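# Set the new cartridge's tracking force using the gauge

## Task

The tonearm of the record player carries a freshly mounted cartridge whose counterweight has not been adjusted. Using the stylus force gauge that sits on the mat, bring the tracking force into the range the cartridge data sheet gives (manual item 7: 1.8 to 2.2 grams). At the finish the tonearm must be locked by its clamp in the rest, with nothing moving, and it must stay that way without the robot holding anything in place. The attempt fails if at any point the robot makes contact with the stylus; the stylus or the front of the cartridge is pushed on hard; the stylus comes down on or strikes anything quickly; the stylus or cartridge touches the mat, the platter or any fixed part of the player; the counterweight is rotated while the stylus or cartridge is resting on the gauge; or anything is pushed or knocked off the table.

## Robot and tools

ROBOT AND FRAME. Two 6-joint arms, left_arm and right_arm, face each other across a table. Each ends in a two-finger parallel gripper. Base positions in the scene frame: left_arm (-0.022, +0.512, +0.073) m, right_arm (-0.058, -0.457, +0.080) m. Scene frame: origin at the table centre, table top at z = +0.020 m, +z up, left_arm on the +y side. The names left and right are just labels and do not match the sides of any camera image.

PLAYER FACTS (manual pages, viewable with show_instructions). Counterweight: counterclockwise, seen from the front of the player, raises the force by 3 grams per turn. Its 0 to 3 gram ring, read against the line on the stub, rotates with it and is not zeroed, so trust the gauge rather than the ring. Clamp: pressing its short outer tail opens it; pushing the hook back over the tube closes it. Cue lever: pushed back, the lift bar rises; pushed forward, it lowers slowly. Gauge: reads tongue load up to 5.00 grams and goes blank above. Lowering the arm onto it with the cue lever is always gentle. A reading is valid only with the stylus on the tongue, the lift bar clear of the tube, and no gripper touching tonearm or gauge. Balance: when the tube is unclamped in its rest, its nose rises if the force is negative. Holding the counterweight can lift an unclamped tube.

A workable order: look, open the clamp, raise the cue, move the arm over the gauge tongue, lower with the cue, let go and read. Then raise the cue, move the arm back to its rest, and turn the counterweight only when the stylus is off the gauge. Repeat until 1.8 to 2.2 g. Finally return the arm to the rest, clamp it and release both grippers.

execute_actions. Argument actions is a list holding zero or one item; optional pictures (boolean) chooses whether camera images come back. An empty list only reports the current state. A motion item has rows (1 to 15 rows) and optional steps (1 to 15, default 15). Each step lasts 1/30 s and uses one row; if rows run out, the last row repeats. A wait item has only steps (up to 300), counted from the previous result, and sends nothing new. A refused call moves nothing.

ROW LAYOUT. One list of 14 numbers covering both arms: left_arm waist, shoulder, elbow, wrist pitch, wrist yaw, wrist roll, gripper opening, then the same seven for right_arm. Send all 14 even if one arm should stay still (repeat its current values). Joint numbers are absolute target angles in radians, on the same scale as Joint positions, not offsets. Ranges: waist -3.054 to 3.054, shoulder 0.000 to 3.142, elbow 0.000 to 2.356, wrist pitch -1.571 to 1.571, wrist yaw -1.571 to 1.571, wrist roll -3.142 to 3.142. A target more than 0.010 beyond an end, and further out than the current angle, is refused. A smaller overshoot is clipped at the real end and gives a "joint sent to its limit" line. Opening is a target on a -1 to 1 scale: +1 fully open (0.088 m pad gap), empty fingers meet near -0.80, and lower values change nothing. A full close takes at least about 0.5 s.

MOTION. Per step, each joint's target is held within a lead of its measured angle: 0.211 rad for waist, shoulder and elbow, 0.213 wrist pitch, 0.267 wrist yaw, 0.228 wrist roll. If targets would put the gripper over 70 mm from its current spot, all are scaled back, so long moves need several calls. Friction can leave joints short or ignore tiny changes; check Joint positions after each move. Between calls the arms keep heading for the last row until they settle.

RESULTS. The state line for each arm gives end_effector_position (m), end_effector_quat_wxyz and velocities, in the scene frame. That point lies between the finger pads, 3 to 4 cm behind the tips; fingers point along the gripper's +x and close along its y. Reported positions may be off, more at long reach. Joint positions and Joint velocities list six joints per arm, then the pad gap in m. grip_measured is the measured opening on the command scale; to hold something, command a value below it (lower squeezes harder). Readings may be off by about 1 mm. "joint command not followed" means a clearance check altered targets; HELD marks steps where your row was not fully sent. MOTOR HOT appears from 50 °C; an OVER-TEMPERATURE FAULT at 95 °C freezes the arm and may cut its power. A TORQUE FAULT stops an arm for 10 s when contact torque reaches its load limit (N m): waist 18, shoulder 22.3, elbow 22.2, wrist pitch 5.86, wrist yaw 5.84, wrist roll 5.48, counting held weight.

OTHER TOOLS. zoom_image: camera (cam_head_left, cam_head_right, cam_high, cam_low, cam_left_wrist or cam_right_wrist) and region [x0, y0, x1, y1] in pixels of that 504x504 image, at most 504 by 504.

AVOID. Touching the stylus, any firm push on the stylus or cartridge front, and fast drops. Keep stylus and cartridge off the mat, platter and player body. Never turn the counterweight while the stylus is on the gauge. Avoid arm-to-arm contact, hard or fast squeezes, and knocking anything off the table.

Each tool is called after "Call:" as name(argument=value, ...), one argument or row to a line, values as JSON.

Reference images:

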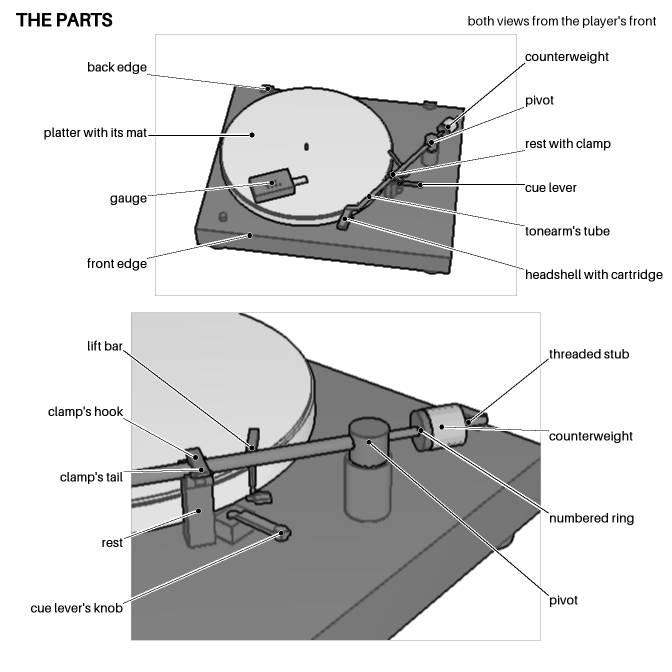

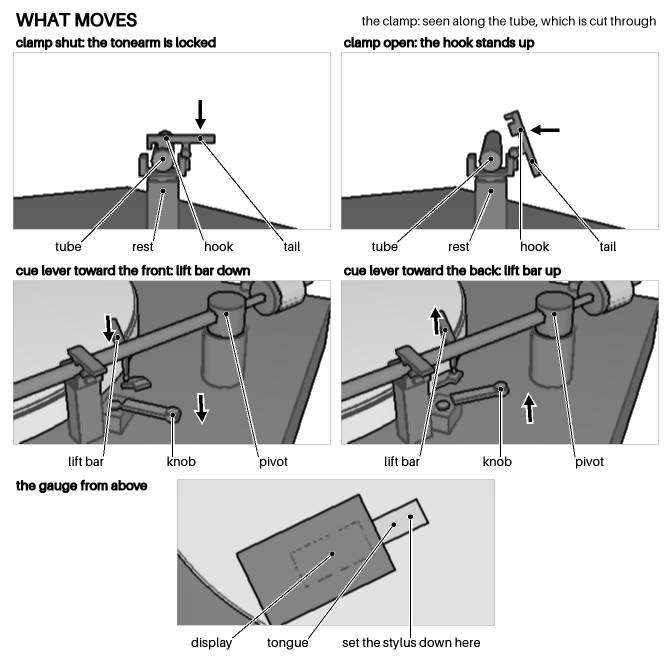

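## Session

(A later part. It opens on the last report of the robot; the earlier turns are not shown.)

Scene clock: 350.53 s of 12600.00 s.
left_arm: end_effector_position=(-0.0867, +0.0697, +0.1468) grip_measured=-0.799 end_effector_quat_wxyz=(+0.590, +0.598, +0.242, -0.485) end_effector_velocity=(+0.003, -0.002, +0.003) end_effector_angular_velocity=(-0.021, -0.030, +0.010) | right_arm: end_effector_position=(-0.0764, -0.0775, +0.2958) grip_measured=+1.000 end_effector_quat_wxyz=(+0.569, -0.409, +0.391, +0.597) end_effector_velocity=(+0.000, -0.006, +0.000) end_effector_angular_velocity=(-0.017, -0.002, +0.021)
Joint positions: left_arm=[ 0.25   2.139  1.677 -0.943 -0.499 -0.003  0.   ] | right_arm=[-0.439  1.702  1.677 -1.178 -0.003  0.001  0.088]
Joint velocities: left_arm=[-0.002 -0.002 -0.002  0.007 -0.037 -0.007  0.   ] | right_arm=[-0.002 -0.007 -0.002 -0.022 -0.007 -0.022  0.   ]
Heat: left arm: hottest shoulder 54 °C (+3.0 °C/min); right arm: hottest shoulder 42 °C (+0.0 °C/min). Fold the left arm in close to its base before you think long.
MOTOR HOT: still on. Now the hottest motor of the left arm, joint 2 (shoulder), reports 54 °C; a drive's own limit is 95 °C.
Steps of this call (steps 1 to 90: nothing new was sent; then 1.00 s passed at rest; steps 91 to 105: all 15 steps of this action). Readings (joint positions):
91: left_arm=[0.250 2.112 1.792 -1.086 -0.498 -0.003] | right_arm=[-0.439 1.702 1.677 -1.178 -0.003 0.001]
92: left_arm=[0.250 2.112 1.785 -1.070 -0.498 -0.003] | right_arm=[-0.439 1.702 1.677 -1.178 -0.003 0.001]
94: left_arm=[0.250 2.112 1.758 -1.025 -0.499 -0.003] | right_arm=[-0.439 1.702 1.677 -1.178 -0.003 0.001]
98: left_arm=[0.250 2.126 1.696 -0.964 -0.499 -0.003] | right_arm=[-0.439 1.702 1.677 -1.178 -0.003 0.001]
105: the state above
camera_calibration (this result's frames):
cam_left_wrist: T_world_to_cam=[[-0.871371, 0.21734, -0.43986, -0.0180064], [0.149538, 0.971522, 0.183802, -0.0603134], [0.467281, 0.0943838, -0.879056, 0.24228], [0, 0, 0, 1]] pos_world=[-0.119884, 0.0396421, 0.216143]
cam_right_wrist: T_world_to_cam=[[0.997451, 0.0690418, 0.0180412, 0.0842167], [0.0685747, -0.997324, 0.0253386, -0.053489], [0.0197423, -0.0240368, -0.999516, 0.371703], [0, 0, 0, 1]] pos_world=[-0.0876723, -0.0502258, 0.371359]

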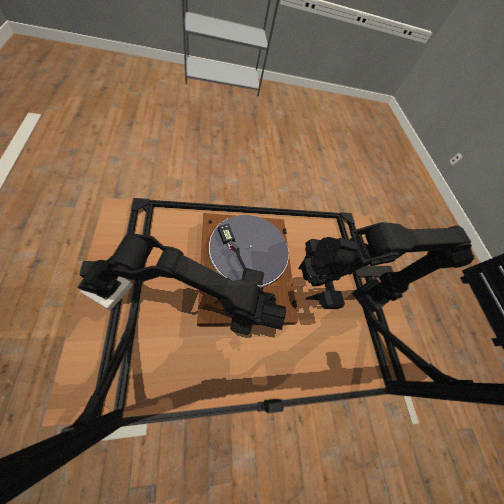

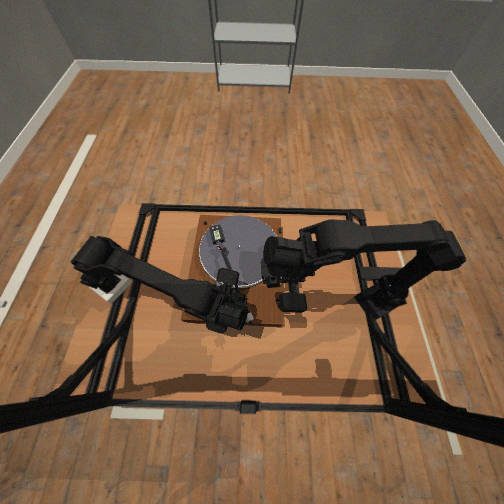

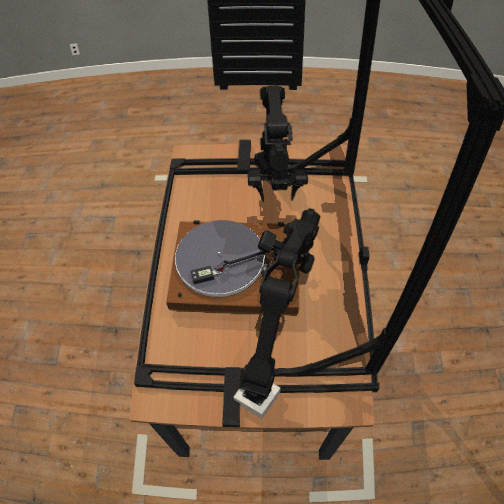

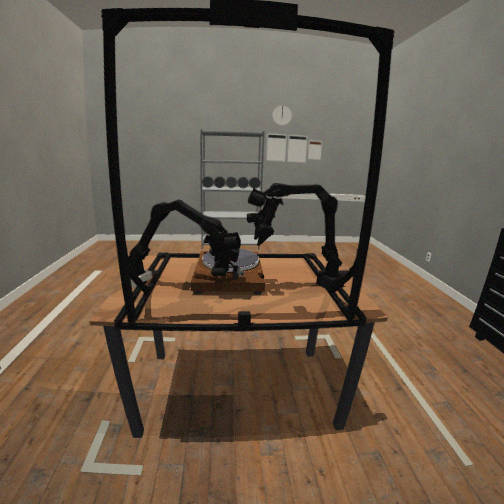

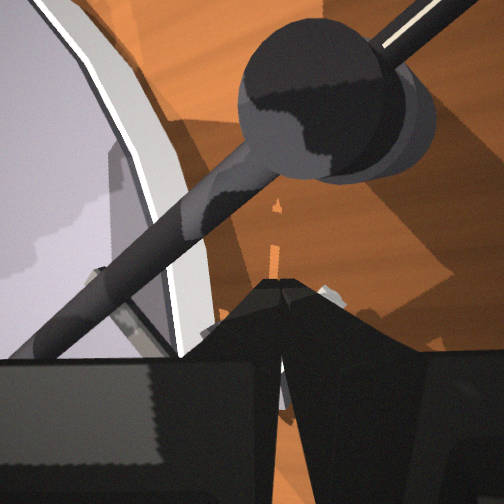

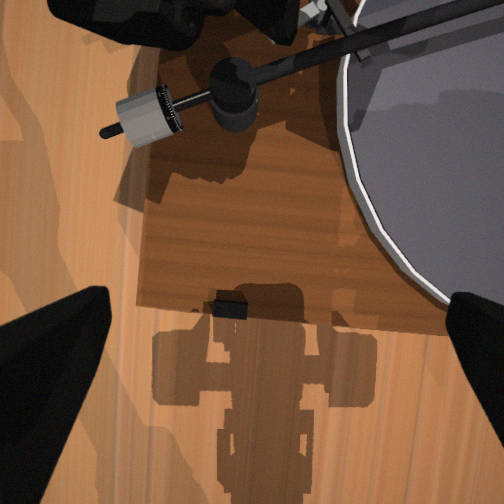

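Call:
execute_actions(
  actions=[
    {"rows": [[0.248,2.143,1.655,-0.92,-0.5,0,-0.9,-0.439,1.7,1.678,-1.178,0,0,1],[0.248,2.146,1.642,-0.905,-0.5,0,-0.9,-0.439,1.7,1.678,-1.178,0,0,1],[0.248,2.149,1.629,-0.89,-0.5,0,-0.9,-0.439,1.7,1.678,-1.178,0,0,1],[0.248,2.151,1.616,-0.873,-0.5,0,-0.9,-0.439,1.7,1.678,-1.178,0,0,1]], "steps": 15},
  ],
  pictures=false,
)

Call:
execute_actions(
  actions=[
    {"rows": [[0.244,2.138,1.606,-0.869,-0.5,0,-0.9,-0.439,1.7,1.678,-1.178,0,0,1],[0.241,2.131,1.596,-0.866,-0.5,0,-0.9,-0.439,1.7,1.678,-1.178,0,0,1],[0.238,2.125,1.586,-0.862,-0.5,0,-0.9,-0.439,1.7,1.678,-1.178,0,0,1],[0.235,2.118,1.576,-0.858,-0.5,0,-0.9,-0.439,1.7,1.678,-1.178,0,0,1],[0.231,2.112,1.566,-0.855,-0.5,0,-0.9,-0.439,1.7,1.678,-1.178,0,0,1],[0.228,2.105,1.556,-0.851,-0.5,0,-0.9,-0.439,1.7,1.678,-1.178,0,0,1],[0.224,2.099,1.546,-0.848,-0.5,0,-0.9,-0.439,1.7,1.678,-1.178,0,0,1],[0.221,2.092,1.536,-0.844,-0.5,0,-0.9,-0.439,1.7,1.678,-1.178,0,0,1],[0.217,2.086,1.526,-0.84,-0.5,0,-0.9,-0.439,1.7,1.678,-1.178,0,0,1],[0.214,2.079,1.516,-0.837,-0.5,0,-0.9,-0.439,1.7,1.678,-1.178,0,0,1],[0.21,2.073,1.506,-0.833,-0.5,0,-0.9,-0.439,1.7,1.678,-1.178,0,0,1],[0.207,2.066,1.496,-0.83,-0.5,0,-0.9,-0.439,1.7,1.678,-1.178,0,0,1],[0.204,2.06,1.486,-0.826,-0.5,0,-0.9,-0.439,1.7,1.678,-1.178,0,0,1],[0.2,2.053,1.476,-0.822,-0.5,0,-0.9,-0.439,1.7,1.678,-1.178,0,0,1]], "steps": 15},
  ],
  pictures=false,
)

Call:
execute_actions(
  actions=[
    {"steps": 60},
  ],
)

Call:
zoom_image(
  camera="cam_head_left",
  region=[200, 215, 260, 265],
)

Scene clock: 362.47 s of 12600.00 s.
left_arm: end_effector_position=(-0.0857, +0.0683, +0.1373) grip_measured=-0.799 end_effector_quat_wxyz=(+0.598, +0.593, +0.235, -0.486) end_effector_velocity=(+0.001, -0.001, +0.002) end_effector_angular_velocity=(-0.010, -0.021, -0.005) | right_arm: end_effector_position=(-0.0764, -0.0775, +0.2958) grip_measured=+1.000 end_effector_quat_wxyz=(+0.569, -0.409, +0.391, +0.597) end_effector_velocity=(-0.002, -0.005, -0.002) end_effector_angular_velocity=(-0.023, +0.022, -0.001)
Joint positions: left_arm=[ 0.25   2.139  1.632 -0.878 -0.511 -0.002  0.   ] | right_arm=[-0.439  1.702  1.677 -1.178 -0.003  0.001  0.088]
Joint velocities: left_arm=[-0.002 -0.002 -0.002  0.007 -0.022  0.007  0.   ] | right_arm=[-0.002 -0.002 -0.002 -0.022 -0.022  0.007  0.   ]
Heat: left arm: hottest shoulder 55 °C (+4.0 °C/min); right arm: hottest shoulder 42 °C (+0.0 °C/min). Fold the left arm in close to its base before you think long.
MOTOR HOT: still on. Now the hottest motor of the left arm, joint 2 (shoulder), reports 55 °C; a drive's own limit is 95 °C.
Steps of this call (steps 1 to 15: the robot went on to your last target; steps 16 to 90: nothing new was sent; then 8.43 s passed at rest; steps 91 to 105: all 15 steps of this action). Readings (joint positions):
91: left_arm=[0.250 2.139 1.674 -0.937 -0.499 -0.003] | right_arm=[-0.439 1.702 1.677 -1.178 -0.003 0.001]
92: left_arm=[0.250 2.139 1.670 -0.927 -0.499 -0.003] | right_arm=[-0.439 1.702 1.677 -1.178 -0.003 0.001]
94: left_arm=[0.250 2.139 1.654 -0.904 -0.499 -0.003] | right_arm=[-0.439 1.702 1.677 -1.178 -0.003 0.001]
98: left_arm=[0.249 2.139 1.635 -0.885 -0.509 -0.002] | right_arm=[-0.439 1.702 1.677 -1.178 -0.003 0.001]
105: the state above

Scene clock: 362.97 s of 12600.00 s.
left_arm: end_effector_position=(-0.0945, +0.0889, +0.1370) grip_measured=-0.799 end_effector_quat_wxyz=(+0.591, +0.595, +0.223, -0.496) end_effector_velocity=(-0.004, +0.045, +0.003) end_effector_angular_velocity=(-0.000, -0.034, -0.030) | right_arm: end_effector_position=(-0.0764, -0.0775, +0.2958) grip_measured=+1.000 end_effector_quat_wxyz=(+0.569, -0.409, +0.391, +0.597) end_effector_velocity=(-0.002, +0.001, +0.001) end_effector_angular_velocity=(+0.006, +0.023, -0.001)
Joint positions: left_arm=[ 0.215  2.063  1.512 -0.828 -0.514 -0.002  0.   ] | right_arm=[-0.439  1.702  1.677 -1.178 -0.003  0.001  0.088]
Joint velocities: left_arm=[-0.056 -0.149 -0.222  0.051 -0.037 -0.022  0.   ] | right_arm=[-0.002 -0.002 -0.002  0.007 -0.022  0.007  0.   ]
Heat: left arm: hottest shoulder 55 °C (+4.1 °C/min); right arm: hottest shoulder 42 °C (+0.0 °C/min). Fold the left arm in close to its base before you think long.
MOTOR HOT: still on. Now the hottest motor of the left arm, joint 2 (shoulder), reports 55 °C; a drive's own limit is 95 °C.
Steps of this call (steps 1 to 15: all 15 steps of this action). Readings (joint positions):
1: left_arm=[0.250 2.139 1.630 -0.876 -0.511 -0.002] | right_arm=[-0.439 1.702 1.677 -1.178 -0.003 0.001]
2: left_arm=[0.250 2.137 1.626 -0.872 -0.511 -0.002] | right_arm=[-0.439 1.702 1.677 -1.178 -0.003 0.001]
4: left_arm=[0.249 2.130 1.614 -0.863 -0.510 -0.002] | right_arm=[-0.439 1.702 1.677 -1.178 -0.003 0.001]
8: left_arm=[0.235 2.107 1.580 -0.850 -0.509 -0.001] | right_arm=[-0.439 1.702 1.677 -1.178 -0.003 0.001]
15: the state above

Scene clock: 364.97 s of 12600.00 s.
left_arm: end_effector_position=(-0.0948, +0.0917, +0.1370) grip_measured=-0.799 end_effector_quat_wxyz=(+0.591, +0.596, +0.222, -0.497) end_effector_velocity=(+0.003, +0.003, -0.001) end_effector_angular_velocity=(+0.012, -0.013, -0.002) | right_arm: end_effector_position=(-0.0764, -0.0775, +0.2958) grip_measured=+1.000 end_effector_quat_wxyz=(+0.569, -0.409, +0.391, +0.597) end_effector_velocity=(-0.000, +0.001, +0.001) end_effector_angular_velocity=(+0.007, +0.005, +0.007)
Joint positions: left_arm=[ 0.212  2.052  1.495 -0.821 -0.515 -0.001  0.   ] | right_arm=[-0.439  1.702  1.677 -1.178 -0.003  0.001  0.088]
Joint velocities: left_arm=[ 0.002 -0.002 -0.007 -0.007 -0.007  0.007  0.   ] | right_arm=[-0.002 -0.002 -0.002  0.007 -0.007 -0.007  0.   ]
Heat: left arm: hottest shoulder 55 °C (+4.1 °C/min); right arm: hottest shoulder 42 °C (+0.0 °C/min). Fold the left arm in close to its base before you think long.
MOTOR HOT: still on. Now the hottest motor of the left arm, joint 2 (shoulder), reports 55 °C; a drive's own limit is 95 °C.
Steps of this call (steps 1 to 30: the robot went on to your last target; steps 31 to 60: nothing new was sent). Readings (joint positions):
1: left_arm=[0.213 2.059 1.506 -0.827 -0.514 -0.001] | right_arm=[-0.439 1.702 1.677 -1.178 -0.003 0.001]
2: left_arm=[0.212 2.057 1.502 -0.825 -0.515 -0.002] | right_arm=[-0.439 1.702 1.677 -1.178 -0.003 0.001]
4: left_arm=[0.212 2.055 1.499 -0.822 -0.515 -0.001] | right_arm=[-0.439 1.702 1.677 -1.178 -0.003 0.001]
8: left_arm=[0.212 2.053 1.497 -0.821 -0.515 -0.001] | right_arm=[-0.439 1.702 1.677 -1.178 -0.003 0.001]
60: the state above
All arms were judged still, so your last target was given up. Only a new action makes them travel on or press farther. Fingers that are still opening or closing keep moving.
camera_calibration (this result's frames):
cam_left_wrist: T_world_to_cam=[[-0.859783, 0.23705, -0.452306, -0.0331124], [0.185049, 0.970157, 0.156693, -0.0715113], [0.475952, 0.0510234, -0.87799, 0.240083], [0, 0, 0, 1]] pos_world=[-0.129505, 0.0649766, 0.207019]
cam_right_wrist: T_world_to_cam=[[0.997451, 0.0690418, 0.0180412, 0.0842167], [0.0685747, -0.997324, 0.0253386, -0.053489], [0.0197423, -0.0240368, -0.999516, 0.371703], [0, 0, 0, 1]] pos_world=[-0.0876723, -0.0502258, 0.371359]

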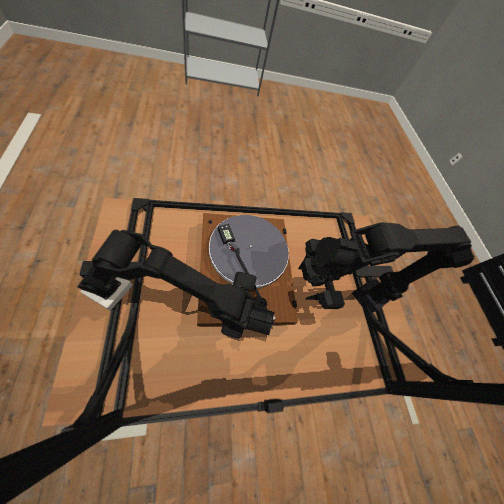

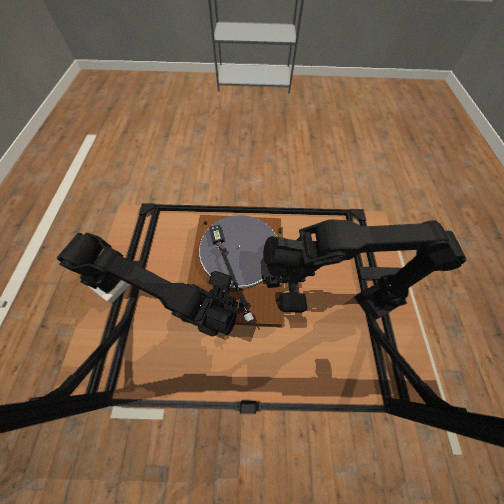

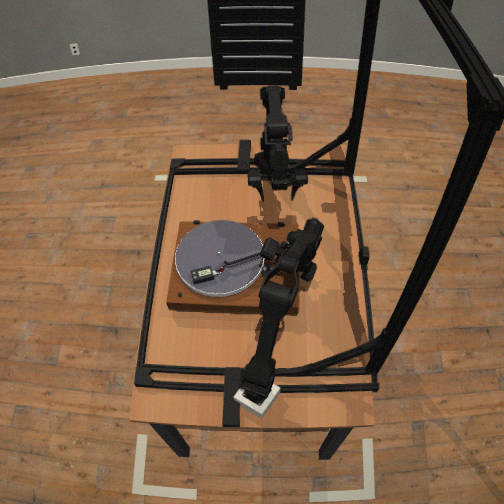

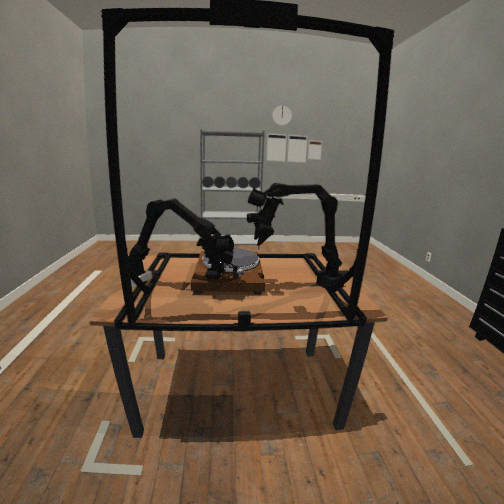

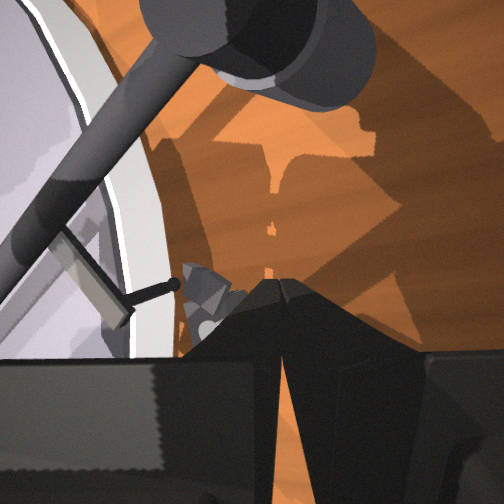

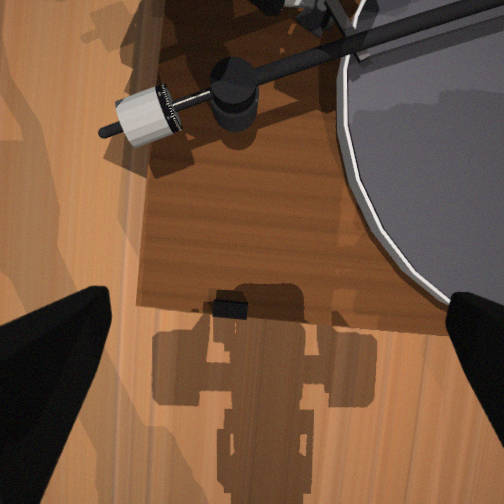

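Region (200, 215, 260, 265) of cam_head_left's 504x504 image, scaled by 8.400, with more detail than that image has.

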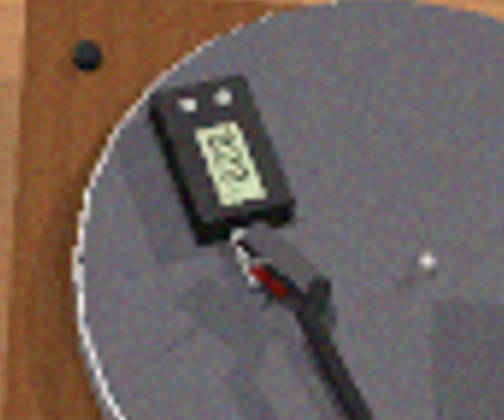

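Call:
execute_actions(
  actions=[
    {"rows": [[0.212,2.05,1.56,-0.89,-0.5,0,-0.9,-0.439,1.7,1.678,-1.178,0,0,1],[0.212,2.04,1.62,-0.96,-0.5,0,-0.9,-0.439,1.7,1.678,-1.178,0,0,1],[0.212,2.0,1.68,-1.05,-0.5,0,-0.9,-0.439,1.7,1.678,-1.178,0,0,1],[0.212,1.95,1.72,-1.1,-0.5,0,-0.9,-0.439,1.7,1.678,-1.178,0,0,1],[0.212,1.9,1.72,-1.14,-0.5,0,-0.9,-0.439,1.7,1.678,-1.178,0,0,1],[0.212,1.85,1.72,-1.14,-0.5,0,-0.9,-0.439,1.7,1.678,-1.178,0,0,1],[0.212,1.8,1.72,-1.14,-0.5,0,-0.9,-0.439,1.7,1.678,-1.178,0,0,1]], "steps": 15},
  ],
)

Call:
execute_actions(
  actions=[
    {"rows": [[0.86,1.8,1.72,-1.14,0,0,1,-0.439,1.7,1.678,-1.178,0,0,1]], "steps": 15},
  ],
  pictures=false,
)

Call:
execute_actions(
  actions=[
    {"steps": 30},
  ],
)

Scene clock: 370.17 s of 12600.00 s.
left_arm: end_effector_position=(-0.0888, +0.1130, +0.2911) grip_measured=-0.799 end_effector_quat_wxyz=(+0.628, +0.528, +0.201, -0.536) end_effector_velocity=(+0.008, +0.018, +0.002) end_effector_angular_velocity=(+0.067, -0.048, -0.000) | right_arm: end_effector_position=(-0.0764, -0.0775, +0.2960) grip_measured=+1.000 end_effector_quat_wxyz=(+0.569, -0.408, +0.391, +0.597) end_effector_velocity=(+0.004, -0.005, +0.000) end_effector_angular_velocity=(-0.017, -0.010, -0.003)
Joint positions: left_arm=[ 0.212  1.79   1.72  -1.132 -0.501 -0.001  0.   ] | right_arm=[-0.439  1.702  1.677 -1.178 -0.003  0.001  0.088]
Joint velocities: left_arm=[-0.002 -0.017  0.002 -0.095 -0.022  0.007  0.   ] | right_arm=[-0.007 -0.007 -0.002 -0.022  0.007 -0.007  0.   ]
Heat: left arm: hottest shoulder 55 °C (+3.0 °C/min); right arm: hottest shoulder 42 °C (+0.0 °C/min). Fold the left arm in close to its base before you think long.
MOTOR HOT: still on. Now the hottest motor of the left arm, joint 2 (shoulder), reports 55 °C; a drive's own limit is 95 °C.
Steps of this call (steps 1 to 141: nothing new was sent; steps 142 to 156: all 15 steps of this action). Readings (joint positions):
142: left_arm=[0.212 2.052 1.504 -0.836 -0.512 -0.001] | right_arm=[-0.439 1.702 1.677 -1.178 -0.003 0.001]
143: left_arm=[0.212 2.052 1.527 -0.873 -0.505 -0.001] | right_arm=[-0.439 1.702 1.677 -1.178 -0.003 0.001]
145: left_arm=[0.212 2.047 1.589 -0.971 -0.498 -0.001] | right_arm=[-0.439 1.702 1.677 -1.178 -0.003 0.001]
149: left_arm=[0.212 1.933 1.661 -1.075 -0.498 -0.001] | right_arm=[-0.439 1.702 1.677 -1.178 -0.003 0.001]
156: the state above
camera_calibration (this result's frames):
cam_left_wrist: T_world_to_cam=[[-0.890629, 0.168841, -0.422223, 0.0328643], [0.193392, 0.980997, -0.0156505, -0.067712], [0.411557, -0.0955934, -0.906357, 0.390579], [0, 0, 0, 1]] pos_world=[-0.118381, 0.0982131, 0.36682]
cam_right_wrist: T_world_to_cam=[[0.997451, 0.0690349, 0.0180496, 0.0842122], [0.0685752, -0.997334, 0.0249573, -0.053423], [0.0197244, -0.0236559, -0.999526, 0.37187], [0, 0, 0, 1]] pos_world=[-0.087669, -0.0502973, 0.371506]

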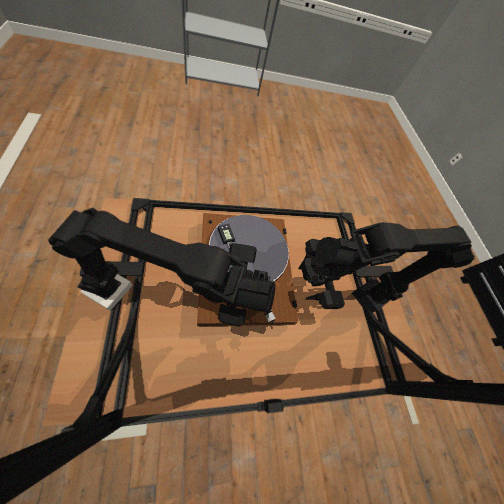

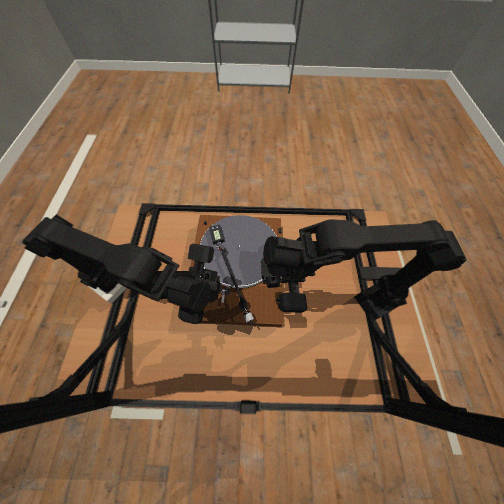

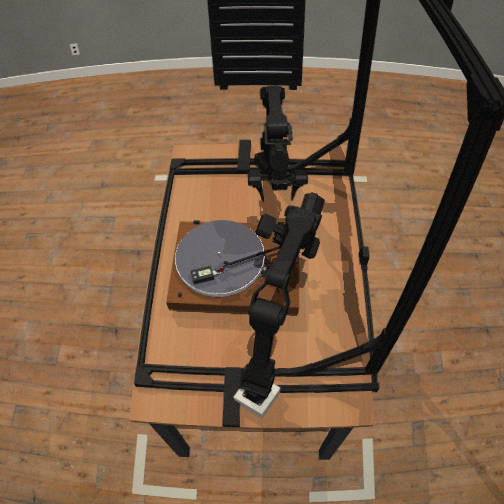

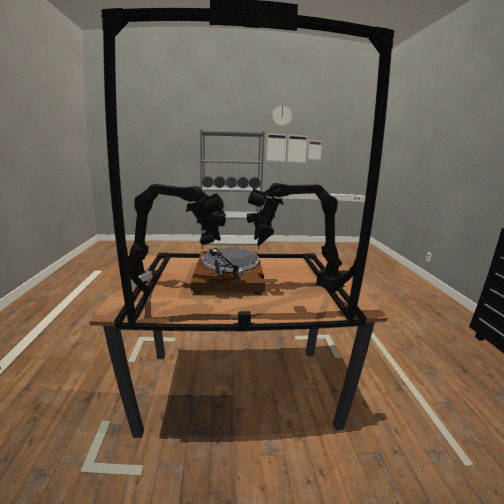

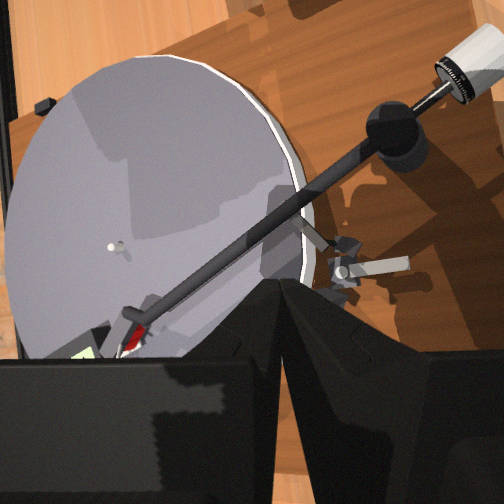

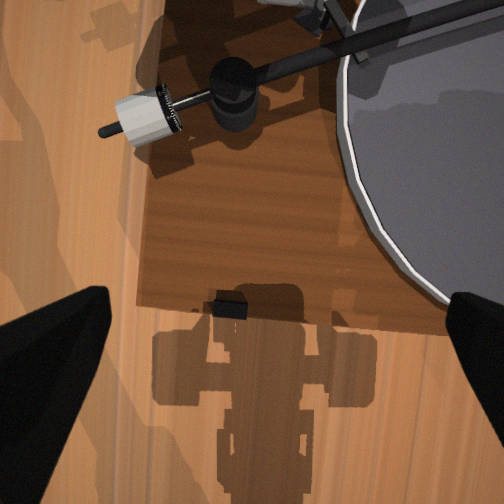

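Scene clock: 370.67 s of 12600.00 s.
left_arm: end_effector_position=(+0.1031, +0.1274, +0.2683) grip_measured=+0.865 end_effector_quat_wxyz=(+0.665, +0.340, +0.462, -0.479) end_effector_velocity=(-0.006, +0.001, +0.001) end_effector_angular_velocity=(-0.032, +0.106, +0.010) | right_arm: end_effector_position=(-0.0764, -0.0775, +0.2960) grip_measured=+1.000 end_effector_quat_wxyz=(+0.569, -0.408, +0.391, +0.597) end_effector_velocity=(+0.000, -0.005, -0.002) end_effector_angular_velocity=(-0.022, +0.003, +0.007)
Joint positions: left_arm=[ 0.868  1.803  1.721 -1.139 -0.011 -0.001  0.081] | right_arm=[-0.439  1.702  1.677 -1.178 -0.003  0.001  0.088]
Joint velocities: left_arm=[ 0.027 -0.007 -0.002 -0.007  0.11  -0.022  0.174] | right_arm=[-0.002 -0.002 -0.002 -0.022 -0.007 -0.007  0.   ]
Heat: left arm: hottest shoulder 55 °C (+3.0 °C/min); right arm: hottest shoulder 42 °C (+0.0 °C/min). Fold the left arm in close to its base before you think long.
MOTOR HOT: still on. Now the hottest motor of the left arm, joint 2 (shoulder), reports 55 °C; a drive's own limit is 95 °C.
Steps of this call (steps 1 to 15: all 15 steps of this action). Readings (joint positions):
1: left_arm=[0.228 1.789 1.721 -1.134 -0.432 -0.001] | right_arm=[-0.439 1.702 1.677 -1.178 -0.003 0.001]
2: left_arm=[0.270 1.792 1.721 -1.135 -0.344 -0.001] | right_arm=[-0.439 1.702 1.677 -1.178 -0.003 0.001]
4: left_arm=[0.383 1.799 1.721 -1.136 -0.192 -0.001] | right_arm=[-0.439 1.702 1.677 -1.178 -0.003 0.001]
8: left_arm=[0.627 1.803 1.721 -1.136 -0.049 -0.001] | right_arm=[-0.439 1.702 1.677 -1.178 -0.003 0.001]
15: the state above

Scene clock: 371.67 s of 12600.00 s.
left_arm: end_effector_position=(+0.0986, +0.1260, +0.2683) grip_measured=+0.997 end_effector_quat_wxyz=(+0.661, +0.340, +0.462, -0.484) end_effector_velocity=(-0.001, +0.004, +0.000) end_effector_angular_velocity=(+0.016, +0.006, +0.021) | right_arm: end_effector_position=(-0.0764, -0.0775, +0.2960) grip_measured=+1.000 end_effector_quat_wxyz=(+0.569, -0.408, +0.391, +0.597) end_effector_velocity=(+0.002, -0.005, -0.002) end_effector_angular_velocity=(-0.022, +0.003, +0.002)
Joint positions: left_arm=[ 0.86   1.803  1.721 -1.139 -0.002 -0.001  0.088] | right_arm=[-0.439  1.702  1.677 -1.178 -0.003  0.001  0.088]
Joint velocities: left_arm=[-0.002 -0.002  0.002 -0.022 -0.007 -0.022 -0.   ] | right_arm=[-0.007 -0.002 -0.002 -0.022 -0.007 -0.007  0.   ]
Heat: left arm: hottest shoulder 55 °C (+3.0 °C/min); right arm: hottest shoulder 42 °C (+0.0 °C/min). Fold the left arm in close to its base before you think long.
MOTOR HOT: still on. Now the hottest motor of the left arm, joint 2 (shoulder), reports 55 °C; a drive's own limit is 95 °C.
Steps of this call (steps 1 to 15: the robot went on to your last target; steps 16 to 30: nothing new was sent). Readings (joint positions):
1: left_arm=[0.867 1.803 1.721 -1.139 -0.007 -0.001] | right_arm=[-0.439 1.702 1.677 -1.178 -0.003 0.001]
2: left_arm=[0.865 1.803 1.721 -1.139 -0.005 -0.001] | right_arm=[-0.439 1.702 1.677 -1.178 -0.003 0.001]
4: left_arm=[0.861 1.803 1.721 -1.139 -0.002 -0.001] | right_arm=[-0.439 1.702 1.677 -1.178 -0.003 0.001]
8: left_arm=[0.860 1.803 1.721 -1.139 -0.002 -0.001] | right_arm=[-0.439 1.702 1.677 -1.178 -0.003 0.001]
30: the state above
All arms were judged still, so your last target was given up. Only a new action makes them travel on or press farther. Fingers that are still opening or closing keep moving.
camera_calibration (this result's frames):
cam_left_wrist: T_world_to_cam=[[-0.963214, -0.267159, 0.0290567, 0.128959], [-0.266232, 0.963371, 0.0321852, -0.0823931], [-0.036591, 0.0232655, -0.999059, 0.348072], [0, 0, 0, 1]] pos_world=[0.115016, 0.10573, 0.346649]
cam_right_wrist: T_world_to_cam=[[0.997451, 0.0690349, 0.0180496, 0.0842122], [0.0685752, -0.997334, 0.0249573, -0.053423], [0.0197244, -0.0236559, -0.999526, 0.37187], [0, 0, 0, 1]] pos_world=[-0.087669, -0.0502973, 0.371506]

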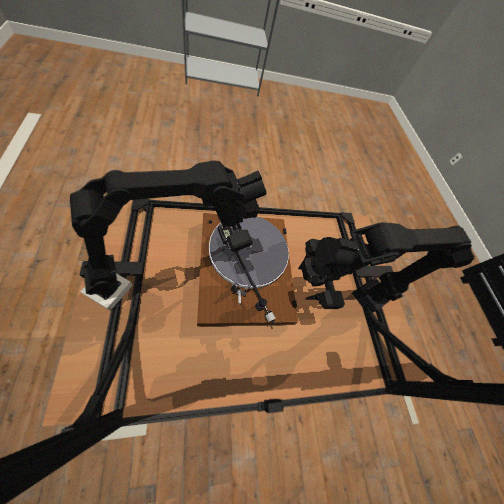

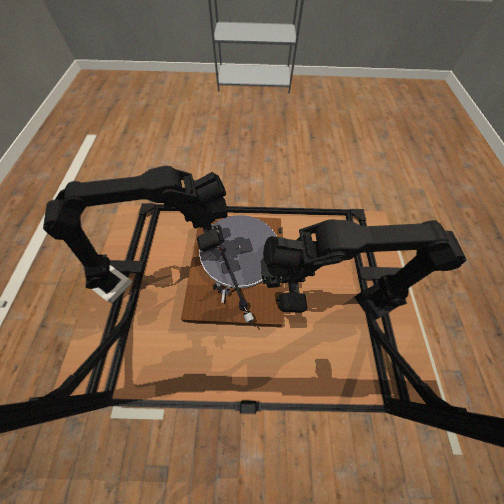

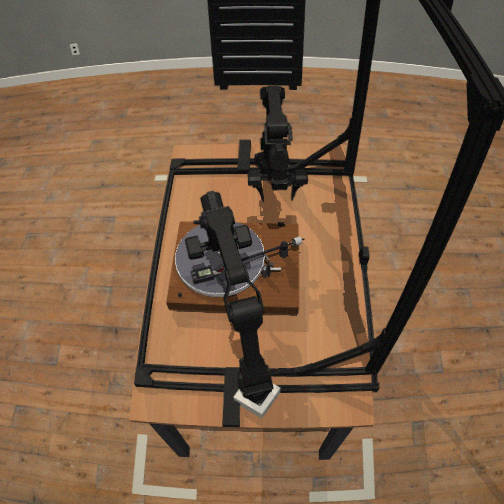

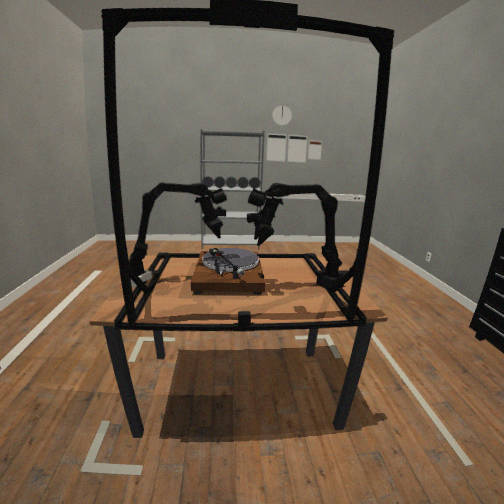

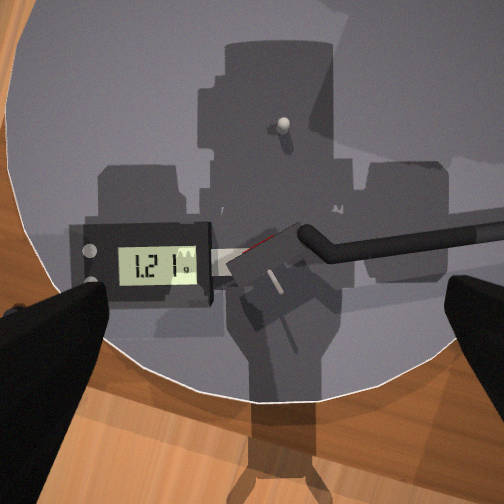

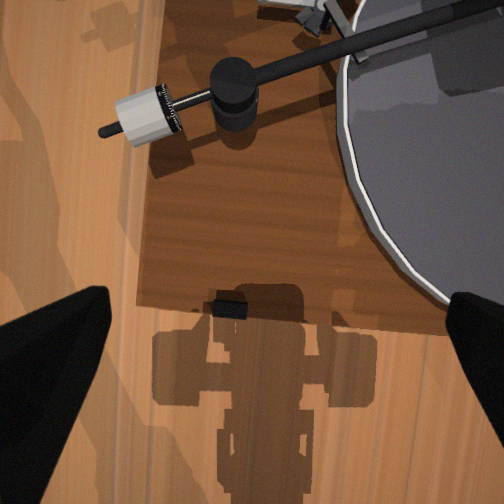

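Check stability.

Call:
execute_actions(
  actions=[
    {"steps": 90},
  ],
)

Scene clock: 374.67 s of 12600.00 s.
left_arm: end_effector_position=(+0.0986, +0.1260, +0.2683) grip_measured=+0.997 end_effector_quat_wxyz=(+0.661, +0.340, +0.462, -0.484) end_effector_velocity=(-0.002, +0.001, -0.000) end_effector_angular_velocity=(+0.008, -0.002, +0.002) | right_arm: end_effector_position=(-0.0764, -0.0775, +0.2960) grip_measured=+1.000 end_effector_quat_wxyz=(+0.569, -0.408, +0.391, +0.597) end_effector_velocity=(+0.004, +0.000, +0.002) end_effector_angular_velocity=(+0.013, -0.014, +0.011)
Joint positions: left_arm=[ 0.86   1.803  1.721 -1.139 -0.002 -0.001  0.088] | right_arm=[-0.439  1.702  1.677 -1.178 -0.003  0.001  0.088]
Joint velocities: left_arm=[-0.007 -0.002 -0.002 -0.007 -0.007 -0.007 -0.001] | right_arm=[-0.007 -0.007 -0.002  0.007  0.007 -0.022  0.   ]
Heat: left arm: hottest shoulder 55 °C (+3.0 °C/min); right arm: hottest shoulder 42 °C (+0.0 °C/min). Fold the left arm in close to its base before you think long.
MOTOR HOT: still on. Now the hottest motor of the left arm, joint 2 (shoulder), reports 55 °C; a drive's own limit is 95 °C.
Steps of this call (steps 1 to 90: nothing new was sent). Readings (joint positions):
1: left_arm=[0.860 1.803 1.721 -1.139 -0.002 -0.001] | right_arm=[-0.439 1.702 1.677 -1.178 -0.003 0.001]
2: left_arm=[0.860 1.803 1.721 -1.139 -0.002 -0.001] | right_arm=[-0.439 1.702 1.677 -1.178 -0.003 0.001]
4: left_arm=[0.860 1.803 1.721 -1.139 -0.002 -0.001] | right_arm=[-0.439 1.702 1.677 -1.178 -0.003 0.001]
8: left_arm=[0.860 1.803 1.721 -1.139 -0.002 -0.001] | right_arm=[-0.439 1.702 1.677 -1.178 -0.003 0.001]
90: the state above
camera_calibration (this result's frames):
cam_left_wrist: T_world_to_cam=[[-0.963214, -0.267159, 0.0290567, 0.128959], [-0.266232, 0.963371, 0.0321852, -0.0823931], [-0.036591, 0.0232655, -0.999059, 0.348072], [0, 0, 0, 1]] pos_world=[0.115016, 0.10573, 0.346649]
cam_right_wrist: T_world_to_cam=[[0.997451, 0.0690349, 0.0180496, 0.0842122], [0.0685752, -0.997334, 0.0249573, -0.053423], [0.0197244, -0.0236559, -0.999526, 0.37187], [0, 0, 0, 1]] pos_world=[-0.087669, -0.0502973, 0.371506]

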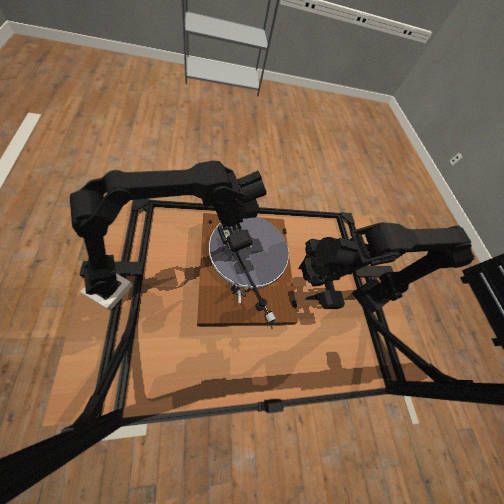

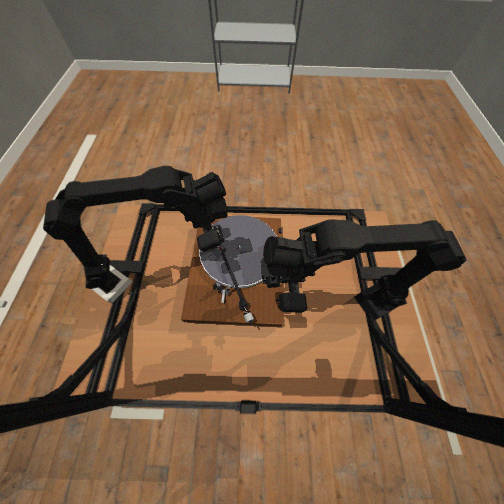

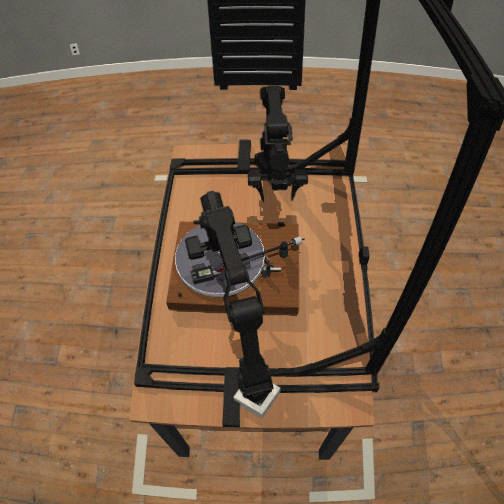

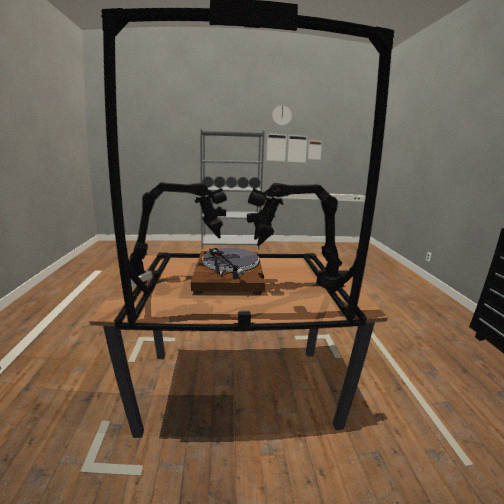

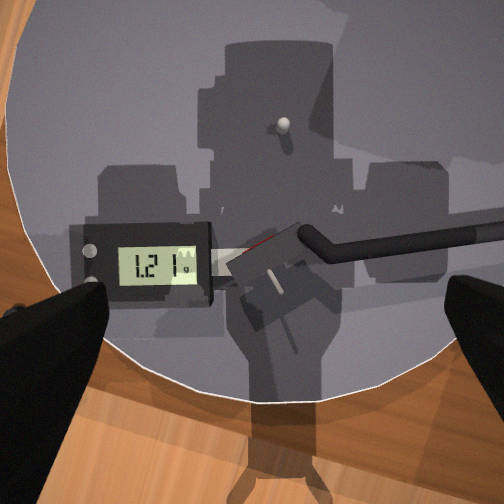

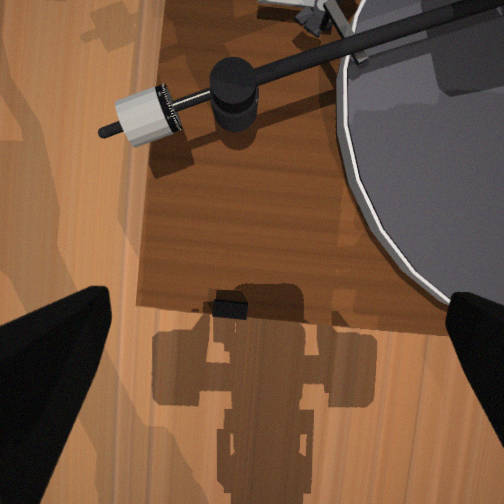

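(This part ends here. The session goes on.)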